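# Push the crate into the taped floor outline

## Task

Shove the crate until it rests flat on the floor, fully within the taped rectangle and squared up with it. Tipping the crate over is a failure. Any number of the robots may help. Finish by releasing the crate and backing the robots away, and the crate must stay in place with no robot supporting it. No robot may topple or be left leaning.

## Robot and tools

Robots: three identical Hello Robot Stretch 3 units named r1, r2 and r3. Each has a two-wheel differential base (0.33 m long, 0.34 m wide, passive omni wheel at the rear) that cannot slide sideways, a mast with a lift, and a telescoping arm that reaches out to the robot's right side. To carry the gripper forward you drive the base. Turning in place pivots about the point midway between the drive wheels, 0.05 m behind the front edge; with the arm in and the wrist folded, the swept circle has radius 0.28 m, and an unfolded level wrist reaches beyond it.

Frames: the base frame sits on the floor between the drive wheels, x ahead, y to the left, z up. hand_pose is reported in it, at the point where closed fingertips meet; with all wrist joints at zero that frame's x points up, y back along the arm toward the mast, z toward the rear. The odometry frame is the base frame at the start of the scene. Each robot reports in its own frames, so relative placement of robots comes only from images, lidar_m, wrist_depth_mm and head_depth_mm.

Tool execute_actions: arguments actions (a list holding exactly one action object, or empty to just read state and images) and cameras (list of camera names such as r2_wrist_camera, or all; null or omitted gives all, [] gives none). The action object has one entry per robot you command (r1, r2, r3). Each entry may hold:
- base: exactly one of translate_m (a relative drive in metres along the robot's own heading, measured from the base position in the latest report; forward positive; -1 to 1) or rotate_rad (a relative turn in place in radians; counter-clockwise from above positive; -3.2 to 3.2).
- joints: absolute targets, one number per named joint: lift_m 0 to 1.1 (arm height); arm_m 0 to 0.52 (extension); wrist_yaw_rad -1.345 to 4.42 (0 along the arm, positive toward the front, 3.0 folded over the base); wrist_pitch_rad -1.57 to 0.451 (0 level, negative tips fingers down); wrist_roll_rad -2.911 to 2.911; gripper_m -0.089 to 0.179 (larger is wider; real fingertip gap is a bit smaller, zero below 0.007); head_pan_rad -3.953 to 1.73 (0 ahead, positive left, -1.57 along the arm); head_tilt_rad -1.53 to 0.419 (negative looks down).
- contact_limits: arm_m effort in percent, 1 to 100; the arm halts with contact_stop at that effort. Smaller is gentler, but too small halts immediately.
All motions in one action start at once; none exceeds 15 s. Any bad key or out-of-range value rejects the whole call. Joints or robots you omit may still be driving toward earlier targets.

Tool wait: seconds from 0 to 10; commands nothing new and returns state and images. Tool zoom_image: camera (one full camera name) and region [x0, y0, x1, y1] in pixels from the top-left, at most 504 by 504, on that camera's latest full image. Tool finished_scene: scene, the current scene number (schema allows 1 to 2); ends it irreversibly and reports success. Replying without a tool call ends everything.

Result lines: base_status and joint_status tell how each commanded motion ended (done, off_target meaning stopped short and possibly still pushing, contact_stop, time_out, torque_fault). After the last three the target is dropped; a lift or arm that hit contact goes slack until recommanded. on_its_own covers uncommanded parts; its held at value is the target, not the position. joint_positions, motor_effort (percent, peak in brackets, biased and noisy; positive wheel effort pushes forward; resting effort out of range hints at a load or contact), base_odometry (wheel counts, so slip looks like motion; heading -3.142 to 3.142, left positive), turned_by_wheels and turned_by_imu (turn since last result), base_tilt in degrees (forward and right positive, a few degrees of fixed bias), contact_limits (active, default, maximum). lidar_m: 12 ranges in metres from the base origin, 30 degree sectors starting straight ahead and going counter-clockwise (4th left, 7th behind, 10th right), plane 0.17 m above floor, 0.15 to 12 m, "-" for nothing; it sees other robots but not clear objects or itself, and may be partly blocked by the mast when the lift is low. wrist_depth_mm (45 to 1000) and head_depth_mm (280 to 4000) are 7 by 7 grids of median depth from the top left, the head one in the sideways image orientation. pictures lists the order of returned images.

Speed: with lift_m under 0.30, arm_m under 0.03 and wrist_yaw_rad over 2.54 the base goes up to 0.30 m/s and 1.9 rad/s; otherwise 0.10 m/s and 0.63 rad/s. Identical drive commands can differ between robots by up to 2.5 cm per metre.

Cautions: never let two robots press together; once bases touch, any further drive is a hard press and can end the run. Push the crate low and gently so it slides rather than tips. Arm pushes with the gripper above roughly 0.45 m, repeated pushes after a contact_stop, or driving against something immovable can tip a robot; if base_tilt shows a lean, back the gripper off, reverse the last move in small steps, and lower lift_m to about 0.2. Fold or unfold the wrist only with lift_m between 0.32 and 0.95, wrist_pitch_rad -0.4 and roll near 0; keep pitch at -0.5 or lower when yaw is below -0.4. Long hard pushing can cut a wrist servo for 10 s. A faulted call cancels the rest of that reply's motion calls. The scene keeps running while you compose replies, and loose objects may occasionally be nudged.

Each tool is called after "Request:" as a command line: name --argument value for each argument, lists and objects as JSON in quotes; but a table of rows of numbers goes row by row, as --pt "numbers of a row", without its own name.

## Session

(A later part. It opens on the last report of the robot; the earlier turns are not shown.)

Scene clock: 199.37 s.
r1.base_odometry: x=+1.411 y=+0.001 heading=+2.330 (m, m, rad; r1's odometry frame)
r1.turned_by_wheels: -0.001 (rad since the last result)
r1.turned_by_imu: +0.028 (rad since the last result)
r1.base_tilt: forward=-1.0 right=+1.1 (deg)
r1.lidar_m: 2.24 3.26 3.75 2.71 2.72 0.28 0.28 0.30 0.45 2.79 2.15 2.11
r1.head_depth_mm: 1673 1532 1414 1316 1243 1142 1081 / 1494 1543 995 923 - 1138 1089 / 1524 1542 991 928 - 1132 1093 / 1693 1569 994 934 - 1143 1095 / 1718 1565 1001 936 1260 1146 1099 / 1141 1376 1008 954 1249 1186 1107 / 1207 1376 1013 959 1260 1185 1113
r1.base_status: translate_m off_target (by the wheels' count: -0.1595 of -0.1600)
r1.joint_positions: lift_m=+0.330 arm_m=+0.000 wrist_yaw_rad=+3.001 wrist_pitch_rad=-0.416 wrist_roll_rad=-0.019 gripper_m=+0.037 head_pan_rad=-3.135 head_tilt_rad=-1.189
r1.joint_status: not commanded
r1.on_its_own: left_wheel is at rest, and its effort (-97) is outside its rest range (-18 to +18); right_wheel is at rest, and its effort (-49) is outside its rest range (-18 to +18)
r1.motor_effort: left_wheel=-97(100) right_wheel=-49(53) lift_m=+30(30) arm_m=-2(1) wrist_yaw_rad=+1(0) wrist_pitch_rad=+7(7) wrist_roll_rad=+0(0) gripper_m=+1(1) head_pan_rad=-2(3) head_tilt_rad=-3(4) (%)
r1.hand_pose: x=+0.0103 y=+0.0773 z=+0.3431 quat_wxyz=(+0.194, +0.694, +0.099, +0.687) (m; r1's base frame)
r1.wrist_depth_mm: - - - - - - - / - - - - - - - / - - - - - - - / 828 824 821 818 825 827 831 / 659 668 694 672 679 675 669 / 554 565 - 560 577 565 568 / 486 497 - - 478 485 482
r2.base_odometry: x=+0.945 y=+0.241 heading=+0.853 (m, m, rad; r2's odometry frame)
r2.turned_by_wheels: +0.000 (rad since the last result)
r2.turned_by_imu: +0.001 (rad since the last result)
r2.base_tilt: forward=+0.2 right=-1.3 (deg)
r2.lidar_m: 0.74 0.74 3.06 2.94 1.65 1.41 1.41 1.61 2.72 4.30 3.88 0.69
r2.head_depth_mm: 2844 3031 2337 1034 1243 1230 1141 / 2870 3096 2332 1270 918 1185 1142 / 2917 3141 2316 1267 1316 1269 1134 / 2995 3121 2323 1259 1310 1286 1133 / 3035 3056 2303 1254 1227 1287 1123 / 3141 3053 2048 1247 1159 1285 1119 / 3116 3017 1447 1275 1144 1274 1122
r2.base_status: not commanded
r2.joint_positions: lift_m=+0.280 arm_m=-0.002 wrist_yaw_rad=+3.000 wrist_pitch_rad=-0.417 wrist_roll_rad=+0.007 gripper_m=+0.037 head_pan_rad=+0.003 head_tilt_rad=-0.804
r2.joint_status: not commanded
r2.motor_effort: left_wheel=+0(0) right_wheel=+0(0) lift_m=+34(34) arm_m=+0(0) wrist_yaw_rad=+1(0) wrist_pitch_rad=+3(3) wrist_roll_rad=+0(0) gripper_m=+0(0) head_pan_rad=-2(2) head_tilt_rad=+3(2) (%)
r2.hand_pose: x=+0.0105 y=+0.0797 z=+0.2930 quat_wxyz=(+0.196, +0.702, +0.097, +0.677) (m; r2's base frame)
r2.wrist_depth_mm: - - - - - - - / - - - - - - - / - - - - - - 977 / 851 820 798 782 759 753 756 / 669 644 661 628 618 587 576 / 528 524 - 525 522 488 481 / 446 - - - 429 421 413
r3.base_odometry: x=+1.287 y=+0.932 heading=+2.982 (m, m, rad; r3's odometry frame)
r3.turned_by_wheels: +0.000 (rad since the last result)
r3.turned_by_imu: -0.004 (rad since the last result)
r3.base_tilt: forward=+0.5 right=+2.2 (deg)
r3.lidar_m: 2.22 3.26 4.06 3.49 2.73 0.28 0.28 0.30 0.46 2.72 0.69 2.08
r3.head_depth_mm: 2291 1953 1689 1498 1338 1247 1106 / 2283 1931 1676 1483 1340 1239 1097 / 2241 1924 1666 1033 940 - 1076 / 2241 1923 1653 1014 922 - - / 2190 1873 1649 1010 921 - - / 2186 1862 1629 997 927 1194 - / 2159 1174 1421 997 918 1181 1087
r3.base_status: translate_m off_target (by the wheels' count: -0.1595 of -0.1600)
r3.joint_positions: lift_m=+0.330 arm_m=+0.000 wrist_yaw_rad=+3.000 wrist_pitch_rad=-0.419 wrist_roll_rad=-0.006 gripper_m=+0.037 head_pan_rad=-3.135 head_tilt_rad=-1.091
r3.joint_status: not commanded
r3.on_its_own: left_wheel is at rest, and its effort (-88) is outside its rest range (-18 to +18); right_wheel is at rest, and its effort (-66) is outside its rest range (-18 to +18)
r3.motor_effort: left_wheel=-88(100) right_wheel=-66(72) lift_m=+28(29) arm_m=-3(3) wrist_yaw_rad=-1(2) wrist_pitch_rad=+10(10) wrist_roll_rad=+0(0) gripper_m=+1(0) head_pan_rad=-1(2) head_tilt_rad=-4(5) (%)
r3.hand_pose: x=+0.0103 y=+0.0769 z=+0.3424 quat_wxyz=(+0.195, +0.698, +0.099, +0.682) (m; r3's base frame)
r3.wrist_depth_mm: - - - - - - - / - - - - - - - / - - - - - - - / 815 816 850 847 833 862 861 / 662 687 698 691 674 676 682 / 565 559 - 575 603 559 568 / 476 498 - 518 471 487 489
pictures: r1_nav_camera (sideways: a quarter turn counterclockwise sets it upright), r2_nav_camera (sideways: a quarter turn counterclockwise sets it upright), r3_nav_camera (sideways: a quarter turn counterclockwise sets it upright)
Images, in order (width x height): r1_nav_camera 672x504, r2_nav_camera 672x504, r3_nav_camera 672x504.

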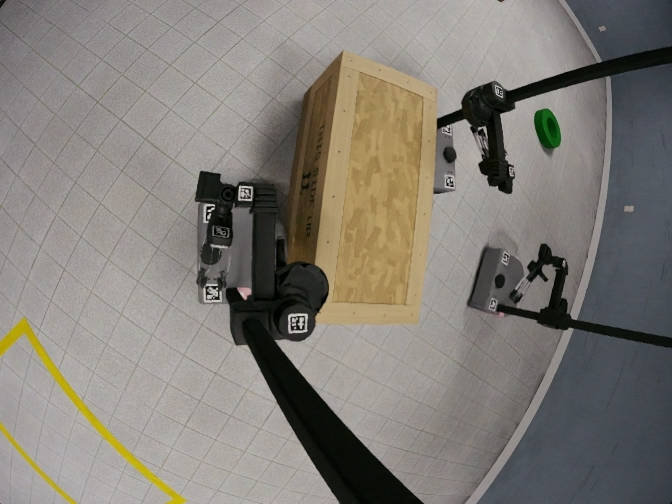

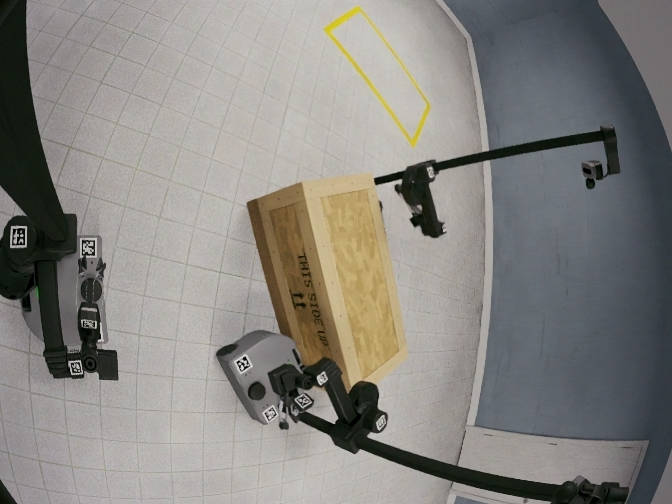

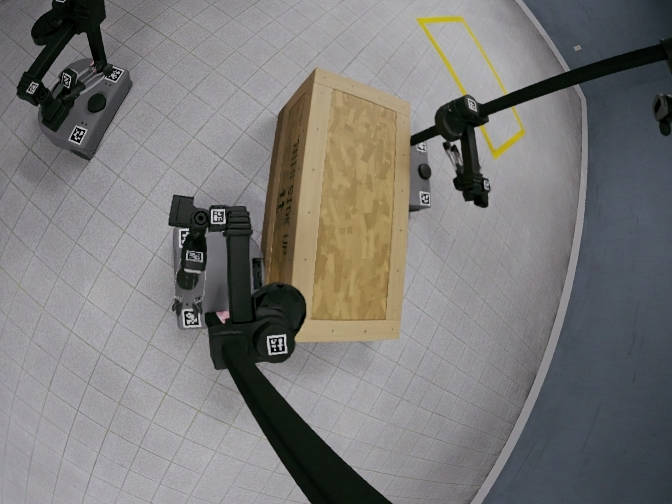

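Request:
execute_actions --actions '[{"r3":{"base":{"translate_m":0.05},"joints":{"lift_m":0.28}},"r1":{"base":{"translate_m":0.05},"joints":{"lift_m":0.28}},"r2":{"base":{"translate_m":-0.1}}}]' --cameras '[]'

Request:
execute_actions --actions '[{"r3":{"base":{"rotate_rad":0.9}},"r1":{"base":{"rotate_rad":0.9}},"r2":{"base":{"rotate_rad":3.14},"joints":{"head_pan_rad":-3.14}}}]' --cameras '[]'

Request:
execute_actions --actions '[{"r3":{"base":{"translate_m":0.28}},"r1":{"base":{"translate_m":0.28}}}]' --cameras '[]'

Request:
execute_actions --actions '[{"r3":{"base":{"rotate_rad":-0.72},"joints":{"lift_m":0.52,"arm_m":0.2}},"r1":{"base":{"rotate_rad":-0.72},"joints":{"lift_m":0.52,"arm_m":0.25}}}]' --cameras '["r1_nav_camera","r2_nav_camera","r3_nav_camera"]'

Scene clock: 209.00 s.
r1.base_odometry: x=+1.377 y=+0.037 heading=+2.330 (m, m, rad; r1's odometry frame)
r1.turned_by_wheels: +0.000 (rad since the last result)
r1.turned_by_imu: +0.001 (rad since the last result)
r1.base_tilt: forward=-1.0 right=+1.1 (deg)
r1.lidar_m: 2.20 3.20 3.71 2.70 2.75 0.33 0.33 0.35 0.53 2.73 2.11 2.07
r1.head_depth_mm: 1672 1538 1414 1319 1246 1150 1084 / 1576 1537 995 946 - 1138 1089 / 1617 1554 991 937 - 1133 1095 / 1710 1547 998 953 - 1138 1099 / 1722 1550 1001 959 1274 - 1103 / 1202 1380 1005 967 1258 1177 1110 / 1656 1380 1009 1021 1264 1184 1108
r1.base_status: done
r1.joint_positions: lift_m=+0.280 arm_m=+0.000 wrist_yaw_rad=+3.001 wrist_pitch_rad=-0.416 wrist_roll_rad=-0.019 gripper_m=+0.037 head_pan_rad=-3.135 head_tilt_rad=-1.189
r1.joint_status: all done
r1.motor_effort: left_wheel=+0(93) right_wheel=+0(47) lift_m=+26(28) arm_m=-1(1) wrist_yaw_rad=+0(0) wrist_pitch_rad=+7(7) wrist_roll_rad=+0(0) gripper_m=+0(0) head_pan_rad=-3(3) head_tilt_rad=-4(4) (%)
r1.hand_pose: x=+0.0103 y=+0.0773 z=+0.2933 quat_wxyz=(+0.194, +0.694, +0.099, +0.687) (m; r1's base frame)
r1.wrist_depth_mm: - - - - - - - / - - - - - - - / 938 - 948 910 945 956 943 / 734 722 716 727 722 744 722 / 585 584 607 590 611 586 592 / 499 501 - 520 512 494 493 / 441 - - - 426 436 432
r2.base_odometry: x=+0.879 y=+0.165 heading=+0.853 (m, m, rad; r2's odometry frame)
r2.turned_by_wheels: +0.000 (rad since the last result)
r2.turned_by_imu: +0.001 (rad since the last result)
r2.base_tilt: forward=+0.2 right=-1.3 (deg)
r2.lidar_m: 0.83 0.83 3.12 2.74 1.54 1.31 1.31 1.50 2.53 4.29 4.03 0.74
r2.head_depth_mm: 2873 3115 2337 1099 1248 1265 1140 / 2946 3135 2324 1347 1009 1223 1144 / 2974 3109 2325 1330 1437 1294 1137 / 3079 3120 2286 1297 1429 1295 1123 / 3133 3109 2280 1264 1394 1285 1126 / 3159 3055 1675 1264 1317 1288 1128 / 3201 3025 1576 1316 1425 1283 1120
r2.base_status: done
r2.joint_positions: lift_m=+0.280 arm_m=-0.002 wrist_yaw_rad=+3.000 wrist_pitch_rad=-0.417 wrist_roll_rad=+0.007 gripper_m=+0.037 head_pan_rad=+0.003 head_tilt_rad=-0.803
r2.joint_status: not commanded
r2.motor_effort: left_wheel=+0(7) right_wheel=+0(6) lift_m=+35(34) arm_m=+0(0) wrist_yaw_rad=-1(1) wrist_pitch_rad=+3(4) wrist_roll_rad=+0(0) gripper_m=+0(0) head_pan_rad=-2(1) head_tilt_rad=+2(2) (%)
r2.hand_pose: x=+0.0105 y=+0.0797 z=+0.2930 quat_wxyz=(+0.196, +0.702, +0.097, +0.677) (m; r2's base frame)
r2.wrist_depth_mm: - - - - - - - / - - - - - - - / - - - - - - 996 / 862 838 810 769 781 733 725 / 652 646 680 622 625 594 576 / 541 523 - 530 517 488 476 / 446 - - - 422 422 416
r3.base_odometry: x=+1.237 y=+0.940 heading=+2.982 (m, m, rad; r3's odometry frame)
r3.turned_by_wheels: +0.000 (rad since the last result)
r3.turned_by_imu: +0.001 (rad since the last result)
r3.base_tilt: forward=+0.5 right=+2.2 (deg)
r3.lidar_m: 2.17 3.18 4.03 3.54 2.76 0.33 0.33 0.35 0.53 2.67 0.74 2.04
r3.head_depth_mm: 2294 1953 1708 1498 1347 1251 1107 / 2280 1917 1679 1496 1339 1224 1094 / 2246 1916 1668 1036 957 - 1079 / 2245 1894 1666 1010 934 - - / 2197 1889 1637 1009 945 - - / 2169 1844 1475 1000 949 1214 - / 2166 1305 1422 995 990 1177 1097
r3.base_status: done
r3.joint_positions: lift_m=+0.280 arm_m=+0.000 wrist_yaw_rad=+3.000 wrist_pitch_rad=-0.419 wrist_roll_rad=-0.006 gripper_m=+0.037 head_pan_rad=-3.135 head_tilt_rad=-1.091
r3.joint_status: all done
r3.motor_effort: left_wheel=+0(84) right_wheel=+1(65) lift_m=+23(26) arm_m=-3(3) wrist_yaw_rad=+0(0) wrist_pitch_rad=+10(10) wrist_roll_rad=+0(0) gripper_m=+2(1) head_pan_rad=+0(1) head_tilt_rad=-4(4) (%)
r3.hand_pose: x=+0.0103 y=+0.0769 z=+0.2927 quat_wxyz=(+0.195, +0.698, +0.099, +0.682) (m; r3's base frame)
r3.wrist_depth_mm: - - - - - - - / - - - - - - - / - - - - - - - / 713 753 752 747 757 784 795 / 596 593 625 608 618 624 614 / 494 508 - 526 522 509 516 / 441 - - - 419 438 445
pictures: none
No camera images: the call's "cameras" was empty. Leave "cameras" out to get every camera's image.

Scene clock: 212.07 s.
r1.base_odometry: x=+1.377 y=+0.037 heading=-3.053 (m, m, rad; r1's odometry frame)
r1.turned_by_wheels: +0.900 (rad since the last result)
r1.turned_by_imu: +0.906 (rad since the last result)
r1.base_tilt: forward=-1.1 right=+1.2 (deg)
r1.lidar_m: 3.71 2.70 2.88 0.34 0.33 0.34 0.44 3.20 2.20 2.07 2.11 2.72
r1.head_depth_mm: 1668 1063 983 911 878 1142 1082 / 1676 1070 983 940 - 1138 1087 / 1687 1075 1002 1227 - 1136 1094 / 1705 1090 1242 1334 - 1142 1099 / 1714 1570 1439 1341 1277 - 1099 / 1729 1579 1459 1346 1255 1176 1107 / 1743 1585 1465 1361 1263 1186 1113
r1.base_status: done
r1.joint_positions: lift_m=+0.280 arm_m=+0.000 wrist_yaw_rad=+3.001 wrist_pitch_rad=-0.416 wrist_roll_rad=-0.019 gripper_m=+0.037 head_pan_rad=-3.135 head_tilt_rad=-1.189
r1.joint_status: not commanded
r1.motor_effort: left_wheel=-2(12) right_wheel=+2(10) lift_m=+26(26) arm_m=-1(1) wrist_yaw_rad=+0(0) wrist_pitch_rad=+7(7) wrist_roll_rad=+1(0) gripper_m=+0(1) head_pan_rad=-3(3) head_tilt_rad=-3(4) (%)
r1.hand_pose: x=+0.0103 y=+0.0773 z=+0.2933 quat_wxyz=(+0.194, +0.694, +0.099, +0.687) (m; r1's base frame)
r1.wrist_depth_mm: 262 - - - - - - / 282 - 393 - - - - / 295 - 432 931 977 961 943 / 315 348 459 720 739 732 726 / 335 375 488 604 606 584 583 / 348 405 - 523 513 505 503 / 351 - - - 425 432 428
r2.base_odometry: x=+0.879 y=+0.165 heading=-2.290 (m, m, rad; r2's odometry frame)
r2.turned_by_wheels: +3.140 (rad since the last result)
r2.turned_by_imu: +3.095 (rad since the last result)
r2.base_tilt: forward=+0.2 right=-1.3 (deg)
r2.lidar_m: 1.31 1.48 2.43 4.27 4.11 0.74 0.83 0.83 3.11 2.89 1.56 1.31
r2.head_depth_mm: 2912 3125 2166 1699 1034 1233 1141 / 2957 3154 2351 1076 1243 1201 1143 / 3047 3125 2323 1316 1362 1221 1179 / 3087 3148 2288 1308 1440 1300 1173 / 3132 3084 2317 1259 1402 1292 1133 / 3115 3101 1609 1253 1341 1291 1124 / 3159 2762 2041 1280 1394 1281 1122
r2.base_status: done
r2.joint_positions: lift_m=+0.280 arm_m=-0.002 wrist_yaw_rad=+3.000 wrist_pitch_rad=-0.417 wrist_roll_rad=+0.007 gripper_m=+0.037 head_pan_rad=-3.133 head_tilt_rad=-0.803
r2.joint_status: all done
r2.motor_effort: left_wheel=-2(8) right_wheel=+2(10) lift_m=+34(34) arm_m=+0(0) wrist_yaw_rad=+0(0) wrist_pitch_rad=+3(4) wrist_roll_rad=+0(0) gripper_m=+0(0) head_pan_rad=-4(47) head_tilt_rad=+1(1) (%)
r2.hand_pose: x=+0.0105 y=+0.0796 z=+0.2930 quat_wxyz=(+0.196, +0.702, +0.097, +0.677) (m; r2's base frame)
r2.wrist_depth_mm: - - - - - - - / - - - - - - - / - - - - - - 957 / 874 834 821 797 764 741 714 / 652 653 653 616 614 587 594 / 534 518 - 526 512 491 486 / 463 - - - 429 429 413
r3.base_odometry: x=+1.237 y=+0.940 heading=-2.401 (m, m, rad; r3's odometry frame)
r3.turned_by_wheels: +0.900 (rad since the last result)
r3.turned_by_imu: +0.901 (rad since the last result)
r3.base_tilt: forward=+0.5 right=+2.2 (deg)
r3.lidar_m: 4.03 4.09 2.84 0.34 0.33 0.34 0.45 3.10 0.75 0.63 2.09 2.72
r3.head_depth_mm: 2310 1143 1429 1037 929 866 1088 / 2279 1935 1163 1028 924 908 1091 / 2256 1909 1155 1021 968 - 1074 / 2206 1900 1146 1055 1280 - - / 2214 1876 1538 1392 1311 - - / 2203 1873 1619 1455 1302 1211 - / 2166 1862 1619 1447 1291 1179 1087
r3.base_status: done
r3.joint_positions: lift_m=+0.280 arm_m=+0.000 wrist_yaw_rad=+3.000 wrist_pitch_rad=-0.419 wrist_roll_rad=-0.006 gripper_m=+0.037 head_pan_rad=-3.135 head_tilt_rad=-1.091
r3.joint_status: not commanded
r3.motor_effort: left_wheel=-3(10) right_wheel=+3(11) lift_m=+23(23) arm_m=-3(3) wrist_yaw_rad=-1(1) wrist_pitch_rad=+10(10) wrist_roll_rad=+0(0) gripper_m=+1(0) head_pan_rad=-1(1) head_tilt_rad=-5(5) (%)
r3.hand_pose: x=+0.0103 y=+0.0769 z=+0.2927 quat_wxyz=(+0.195, +0.698, +0.099, +0.682) (m; r3's base frame)
r3.wrist_depth_mm: 256 - - - - - - / 272 - - - - - - / 290 - 879 - - - - / 302 333 441 767 762 770 762 / 324 363 474 594 601 630 634 / 346 396 - 524 523 515 510 / 361 - - - 422 440 437
pictures: none
No camera images: the call's "cameras" was empty. Leave "cameras" out to get every camera's image.

Scene clock: 214.73 s.
r1.base_odometry: x=+1.098 y=+0.012 heading=-3.053 (m, m, rad; r1's odometry frame)
r1.turned_by_wheels: +0.000 (rad since the last result)
r1.turned_by_imu: +0.002 (rad since the last result)
r1.base_tilt: forward=-1.1 right=+1.1 (deg)
r1.lidar_m: 3.45 2.46 2.91 2.73 0.48 0.49 0.65 3.18 2.18 2.05 2.09 2.69
r1.head_depth_mm: 1462 1059 977 1051 1245 1151 1088 / 1166 1066 1032 1287 - 1142 1087 / 1169 1095 1322 1336 - 1141 1096 / 1711 1320 1433 1341 - 1144 1098 / 1723 1570 1439 1340 1278 - 1102 / 1725 1576 1454 1349 1253 1175 1110 / 1724 1587 1467 1359 1258 1182 1110
r1.base_status: done
r1.joint_positions: lift_m=+0.280 arm_m=+0.000 wrist_yaw_rad=+3.001 wrist_pitch_rad=-0.416 wrist_roll_rad=-0.019 gripper_m=+0.037 head_pan_rad=-3.135 head_tilt_rad=-1.189
r1.joint_status: not commanded
r1.motor_effort: left_wheel=-3(10) right_wheel=+2(9) lift_m=+26(26) arm_m=-1(1) wrist_yaw_rad=+0(0) wrist_pitch_rad=+7(8) wrist_roll_rad=+0(0) gripper_m=+0(1) head_pan_rad=-3(3) head_tilt_rad=-3(3) (%)
r1.hand_pose: x=+0.0103 y=+0.0773 z=+0.2933 quat_wxyz=(+0.194, +0.694, +0.099, +0.687) (m; r1's base frame)
r1.wrist_depth_mm: - - - - - - - / - - - - - - - / 963 - 948 951 962 940 943 / 689 727 742 715 728 715 734 / 478 597 618 606 597 602 591 / 486 506 - 530 512 490 504 / 443 - - - 436 434 433
r2.base_odometry: x=+0.879 y=+0.165 heading=-2.290 (m, m, rad; r2's odometry frame)
r2.turned_by_wheels: +0.000 (rad since the last result)
r2.turned_by_imu: +0.001 (rad since the last result)
r2.base_tilt: forward=+0.2 right=-1.4 (deg)
r2.lidar_m: 1.31 1.47 2.43 4.29 0.87 0.96 0.84 0.83 3.12 2.90 1.56 1.31
r2.head_depth_mm: 2890 3147 2344 1848 1504 1205 1138 / 2984 3142 2341 1403 1521 1307 1145 / 3032 3164 2338 1347 1472 1299 1173 / 3077 3088 2299 1313 1440 1295 1170 / 3112 3057 2282 1260 1412 1292 1129 / 3174 3086 2285 1257 1339 1286 1121 / 3211 3055 1922 1283 1395 1286 1121
r2.base_status: not commanded
r2.joint_positions: lift_m=+0.280 arm_m=-0.002 wrist_yaw_rad=+3.000 wrist_pitch_rad=-0.417 wrist_roll_rad=+0.007 gripper_m=+0.037 head_pan_rad=-3.133 head_tilt_rad=-0.803
r2.joint_status: not commanded
r2.motor_effort: left_wheel=-2(2) right_wheel=+2(2) lift_m=+35(34) arm_m=+0(0) wrist_yaw_rad=-1(0) wrist_pitch_rad=+3(3) wrist_roll_rad=+0(0) gripper_m=+0(0) head_pan_rad=-4(4) head_tilt_rad=+1(1) (%)
r2.hand_pose: x=+0.0105 y=+0.0796 z=+0.2930 quat_wxyz=(+0.196, +0.702, +0.097, +0.677) (m; r2's base frame)
r2.wrist_depth_mm: 574 - - - - - - / - - - - - - - / - - - - - - 956 / 606 743 824 791 767 750 712 / 613 629 662 616 617 590 575 / 547 534 - 528 514 492 473 / 457 - - - 424 419 411
r3.base_odometry: x=+1.031 y=+0.751 heading=-2.401 (m, m, rad; r3's odometry frame)
r3.turned_by_wheels: +0.000 (rad since the last result)
r3.turned_by_imu: +0.000 (rad since the last result)
r3.base_tilt: forward=+0.5 right=+2.2 (deg)
r3.lidar_m: 3.75 3.85 2.87 2.73 0.48 0.48 0.65 3.06 0.73 2.02 2.06 2.70
r3.head_depth_mm: 1429 1737 1172 1038 1055 1257 1109 / 2158 1670 1163 1034 1116 1224 1091 / 2261 1319 1154 1130 1299 - 1076 / 2248 1317 1195 1404 1338 - - / 2199 1885 1554 1459 1312 - - / 2175 1866 1624 1441 1303 1218 - / 2173 1849 1615 1443 1293 1177 1082
r3.base_status: done
r3.joint_positions: lift_m=+0.280 arm_m=+0.000 wrist_yaw_rad=+3.000 wrist_pitch_rad=-0.419 wrist_roll_rad=-0.006 gripper_m=+0.037 head_pan_rad=-3.135 head_tilt_rad=-1.091
r3.joint_status: not commanded
r3.motor_effort: left_wheel=-2(7) right_wheel=+2(10) lift_m=+23(23) arm_m=-2(3) wrist_yaw_rad=+0(1) wrist_pitch_rad=+10(10) wrist_roll_rad=+0(0) gripper_m=+1(0) head_pan_rad=-1(1) head_tilt_rad=-5(4) (%)
r3.hand_pose: x=+0.0103 y=+0.0769 z=+0.2927 quat_wxyz=(+0.195, +0.698, +0.099, +0.682) (m; r3's base frame)
r3.wrist_depth_mm: - - - - - - - / - - - - - - - / - - - - - - - / 672 749 757 734 759 753 758 / 474 596 621 605 602 609 624 / 464 503 - 530 526 511 506 / 440 - - - 422 437 444
pictures: none
No camera images: the call's "cameras" was empty. Leave "cameras" out to get every camera's image.

Scene clock: 217.80 s.
r1.base_odometry: x=+1.098 y=+0.012 heading=+2.510 (m, m, rad; r1's odometry frame)
r1.turned_by_wheels: -0.720 (rad since the last result)
r1.turned_by_imu: -0.726 (rad since the last result)
r1.base_tilt: forward=-1.1 right=+1.2 (deg)
r1.lidar_m: 2.36 3.44 2.45 2.47 2.73 2.73 0.48 0.56 1.01 2.38 2.05 2.05
r1.head_depth_mm: 1660 1532 1421 1332 - 1142 1084 / 1563 1534 1422 1351 - 1137 1087 / 1588 1074 1019 1240 - 1136 1091 / 1708 1075 1007 1299 - 1141 1098 / 1714 1086 1027 1328 1276 1156 1101 / 1671 1091 1047 1349 1280 1175 1106 / 1516 1099 1136 1353 1284 1177 1107
r1.base_status: done
r1.joint_positions: lift_m=+0.520 arm_m=+0.250 wrist_yaw_rad=+3.001 wrist_pitch_rad=-0.416 wrist_roll_rad=-0.019 gripper_m=+0.037 head_pan_rad=-3.135 head_tilt_rad=-1.189
r1.joint_status: all done
r1.motor_effort: left_wheel=+2(11) right_wheel=-1(6) lift_m=+31(31) arm_m=+4(7) wrist_yaw_rad=+0(1) wrist_pitch_rad=+7(7) wrist_roll_rad=+0(0) gripper_m=+0(1) head_pan_rad=-3(2) head_tilt_rad=-4(4) (%)
r1.hand_pose: x=+0.0103 y=-0.1723 z=+0.5330 quat_wxyz=(+0.194, +0.694, +0.099, +0.687) (m; r1's base frame)
r1.wrist_depth_mm: - - - - - - - / - - - - - - - / - - - - - - - / - - - - - - - / 907 963 937 964 933 946 940 / 778 757 - 765 826 791 770 / 683 691 - 683 669 688 684
r2.base_odometry: x=+0.879 y=+0.165 heading=-2.290 (m, m, rad; r2's odometry frame)
r2.turned_by_wheels: +0.000 (rad since the last result)
r2.turned_by_imu: +0.001 (rad since the last result)
r2.base_tilt: forward=+0.2 right=-1.3 (deg)
r2.lidar_m: 1.31 1.48 2.43 4.28 0.87 0.97 0.84 0.83 3.09 2.90 1.56 1.32
r2.head_depth_mm: 2934 3141 2336 1843 1409 1258 1141 / 2956 3149 2318 1405 1529 1302 1151 / 2992 3169 2337 1347 1489 1300 1180 / 3065 3109 2333 1309 1442 1296 1170 / 3105 3151 2307 1266 1405 1293 1124 / 3112 2789 2284 1253 1338 1295 1124 / 3202 2650 2275 1286 1400 1291 1121
r2.base_status: not commanded
r2.joint_positions: lift_m=+0.280 arm_m=-0.002 wrist_yaw_rad=+3.000 wrist_pitch_rad=-0.417 wrist_roll_rad=+0.007 gripper_m=+0.037 head_pan_rad=-3.133 head_tilt_rad=-0.803
r2.joint_status: not commanded
r2.motor_effort: left_wheel=-2(1) right_wheel=+2(2) lift_m=+34(34) arm_m=-1(1) wrist_yaw_rad=+0(1) wrist_pitch_rad=+3(3) wrist_roll_rad=+0(0) gripper_m=+0(0) head_pan_rad=-3(4) head_tilt_rad=+1(2) (%)
r2.hand_pose: x=+0.0105 y=+0.0796 z=+0.2930 quat_wxyz=(+0.196, +0.702, +0.097, +0.677) (m; r2's base frame)
r2.wrist_depth_mm: - - - - - - - / - - - - - - - / - - - - - - 962 / 611 835 808 766 789 745 727 / 625 646 655 625 636 599 582 / 535 532 - 531 515 492 477 / 464 - - - 425 422 417
r3.base_odometry: x=+1.031 y=+0.751 heading=-3.121 (m, m, rad; r3's odometry frame)
r3.turned_by_wheels: -0.720 (rad since the last result)
r3.turned_by_imu: -0.721 (rad since the last result)
r3.base_tilt: forward=+0.5 right=+2.2 (deg)
r3.lidar_m: 2.35 3.72 3.75 3.15 2.74 2.73 0.48 0.56 1.02 0.73 2.02 2.02
r3.head_depth_mm: 2309 1952 1703 1497 1337 1254 1096 / 2276 1921 1676 1482 1373 - 1086 / 2233 1922 1678 1481 1382 - 1082 / 2217 1892 1143 1067 - - - / 2211 1883 1140 1041 1275 - - / 2175 1871 1133 1049 1296 1217 - / 2160 1682 1117 1103 1298 1210 1077
r3.base_status: done
r3.joint_positions: lift_m=+0.520 arm_m=+0.200 wrist_yaw_rad=+3.000 wrist_pitch_rad=-0.419 wrist_roll_rad=-0.006 gripper_m=+0.037 head_pan_rad=-3.135 head_tilt_rad=-1.091
r3.joint_status: all done
r3.motor_effort: left_wheel=+2(11) right_wheel=-1(7) lift_m=+30(33) arm_m=+4(3) wrist_yaw_rad=-1(1) wrist_pitch_rad=+10(10) wrist_roll_rad=+0(0) gripper_m=+1(1) head_pan_rad=-2(1) head_tilt_rad=-4(5) (%)
r3.hand_pose: x=+0.0103 y=-0.1226 z=+0.5324 quat_wxyz=(+0.195, +0.698, +0.099, +0.682) (m; r3's base frame)
r3.wrist_depth_mm: - - - - - - - / - - - - - - - / - - - - - - - / - - - - - - - / 927 914 946 963 960 976 948 / 773 793 808 777 806 794 781 / 669 703 - 697 662 691 685
pictures: r1_nav_camera (sideways: a quarter turn counterclockwise sets it upright), r2_nav_camera (sideways: a quarter turn counterclockwise sets it upright), r3_nav_camera (sideways: a quarter turn counterclockwise sets it upright)
Images, in order (width x height): r1_nav_camera 672x504, r2_nav_camera 672x504, r3_nav_camera 672x504.

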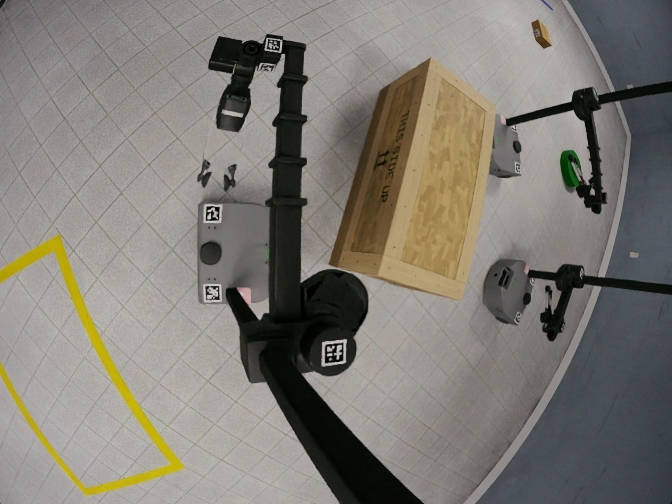

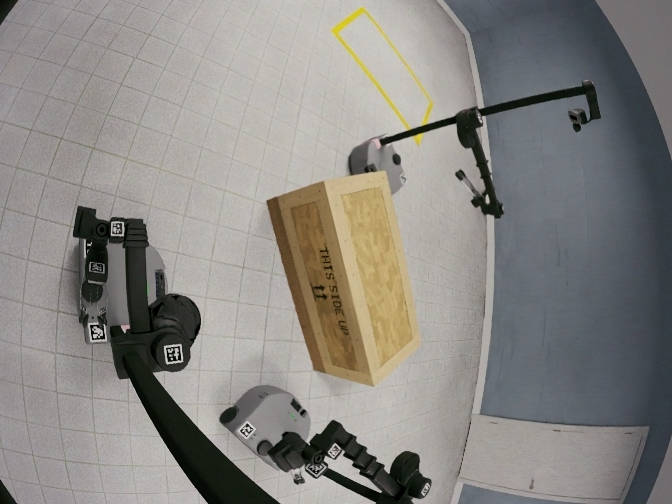

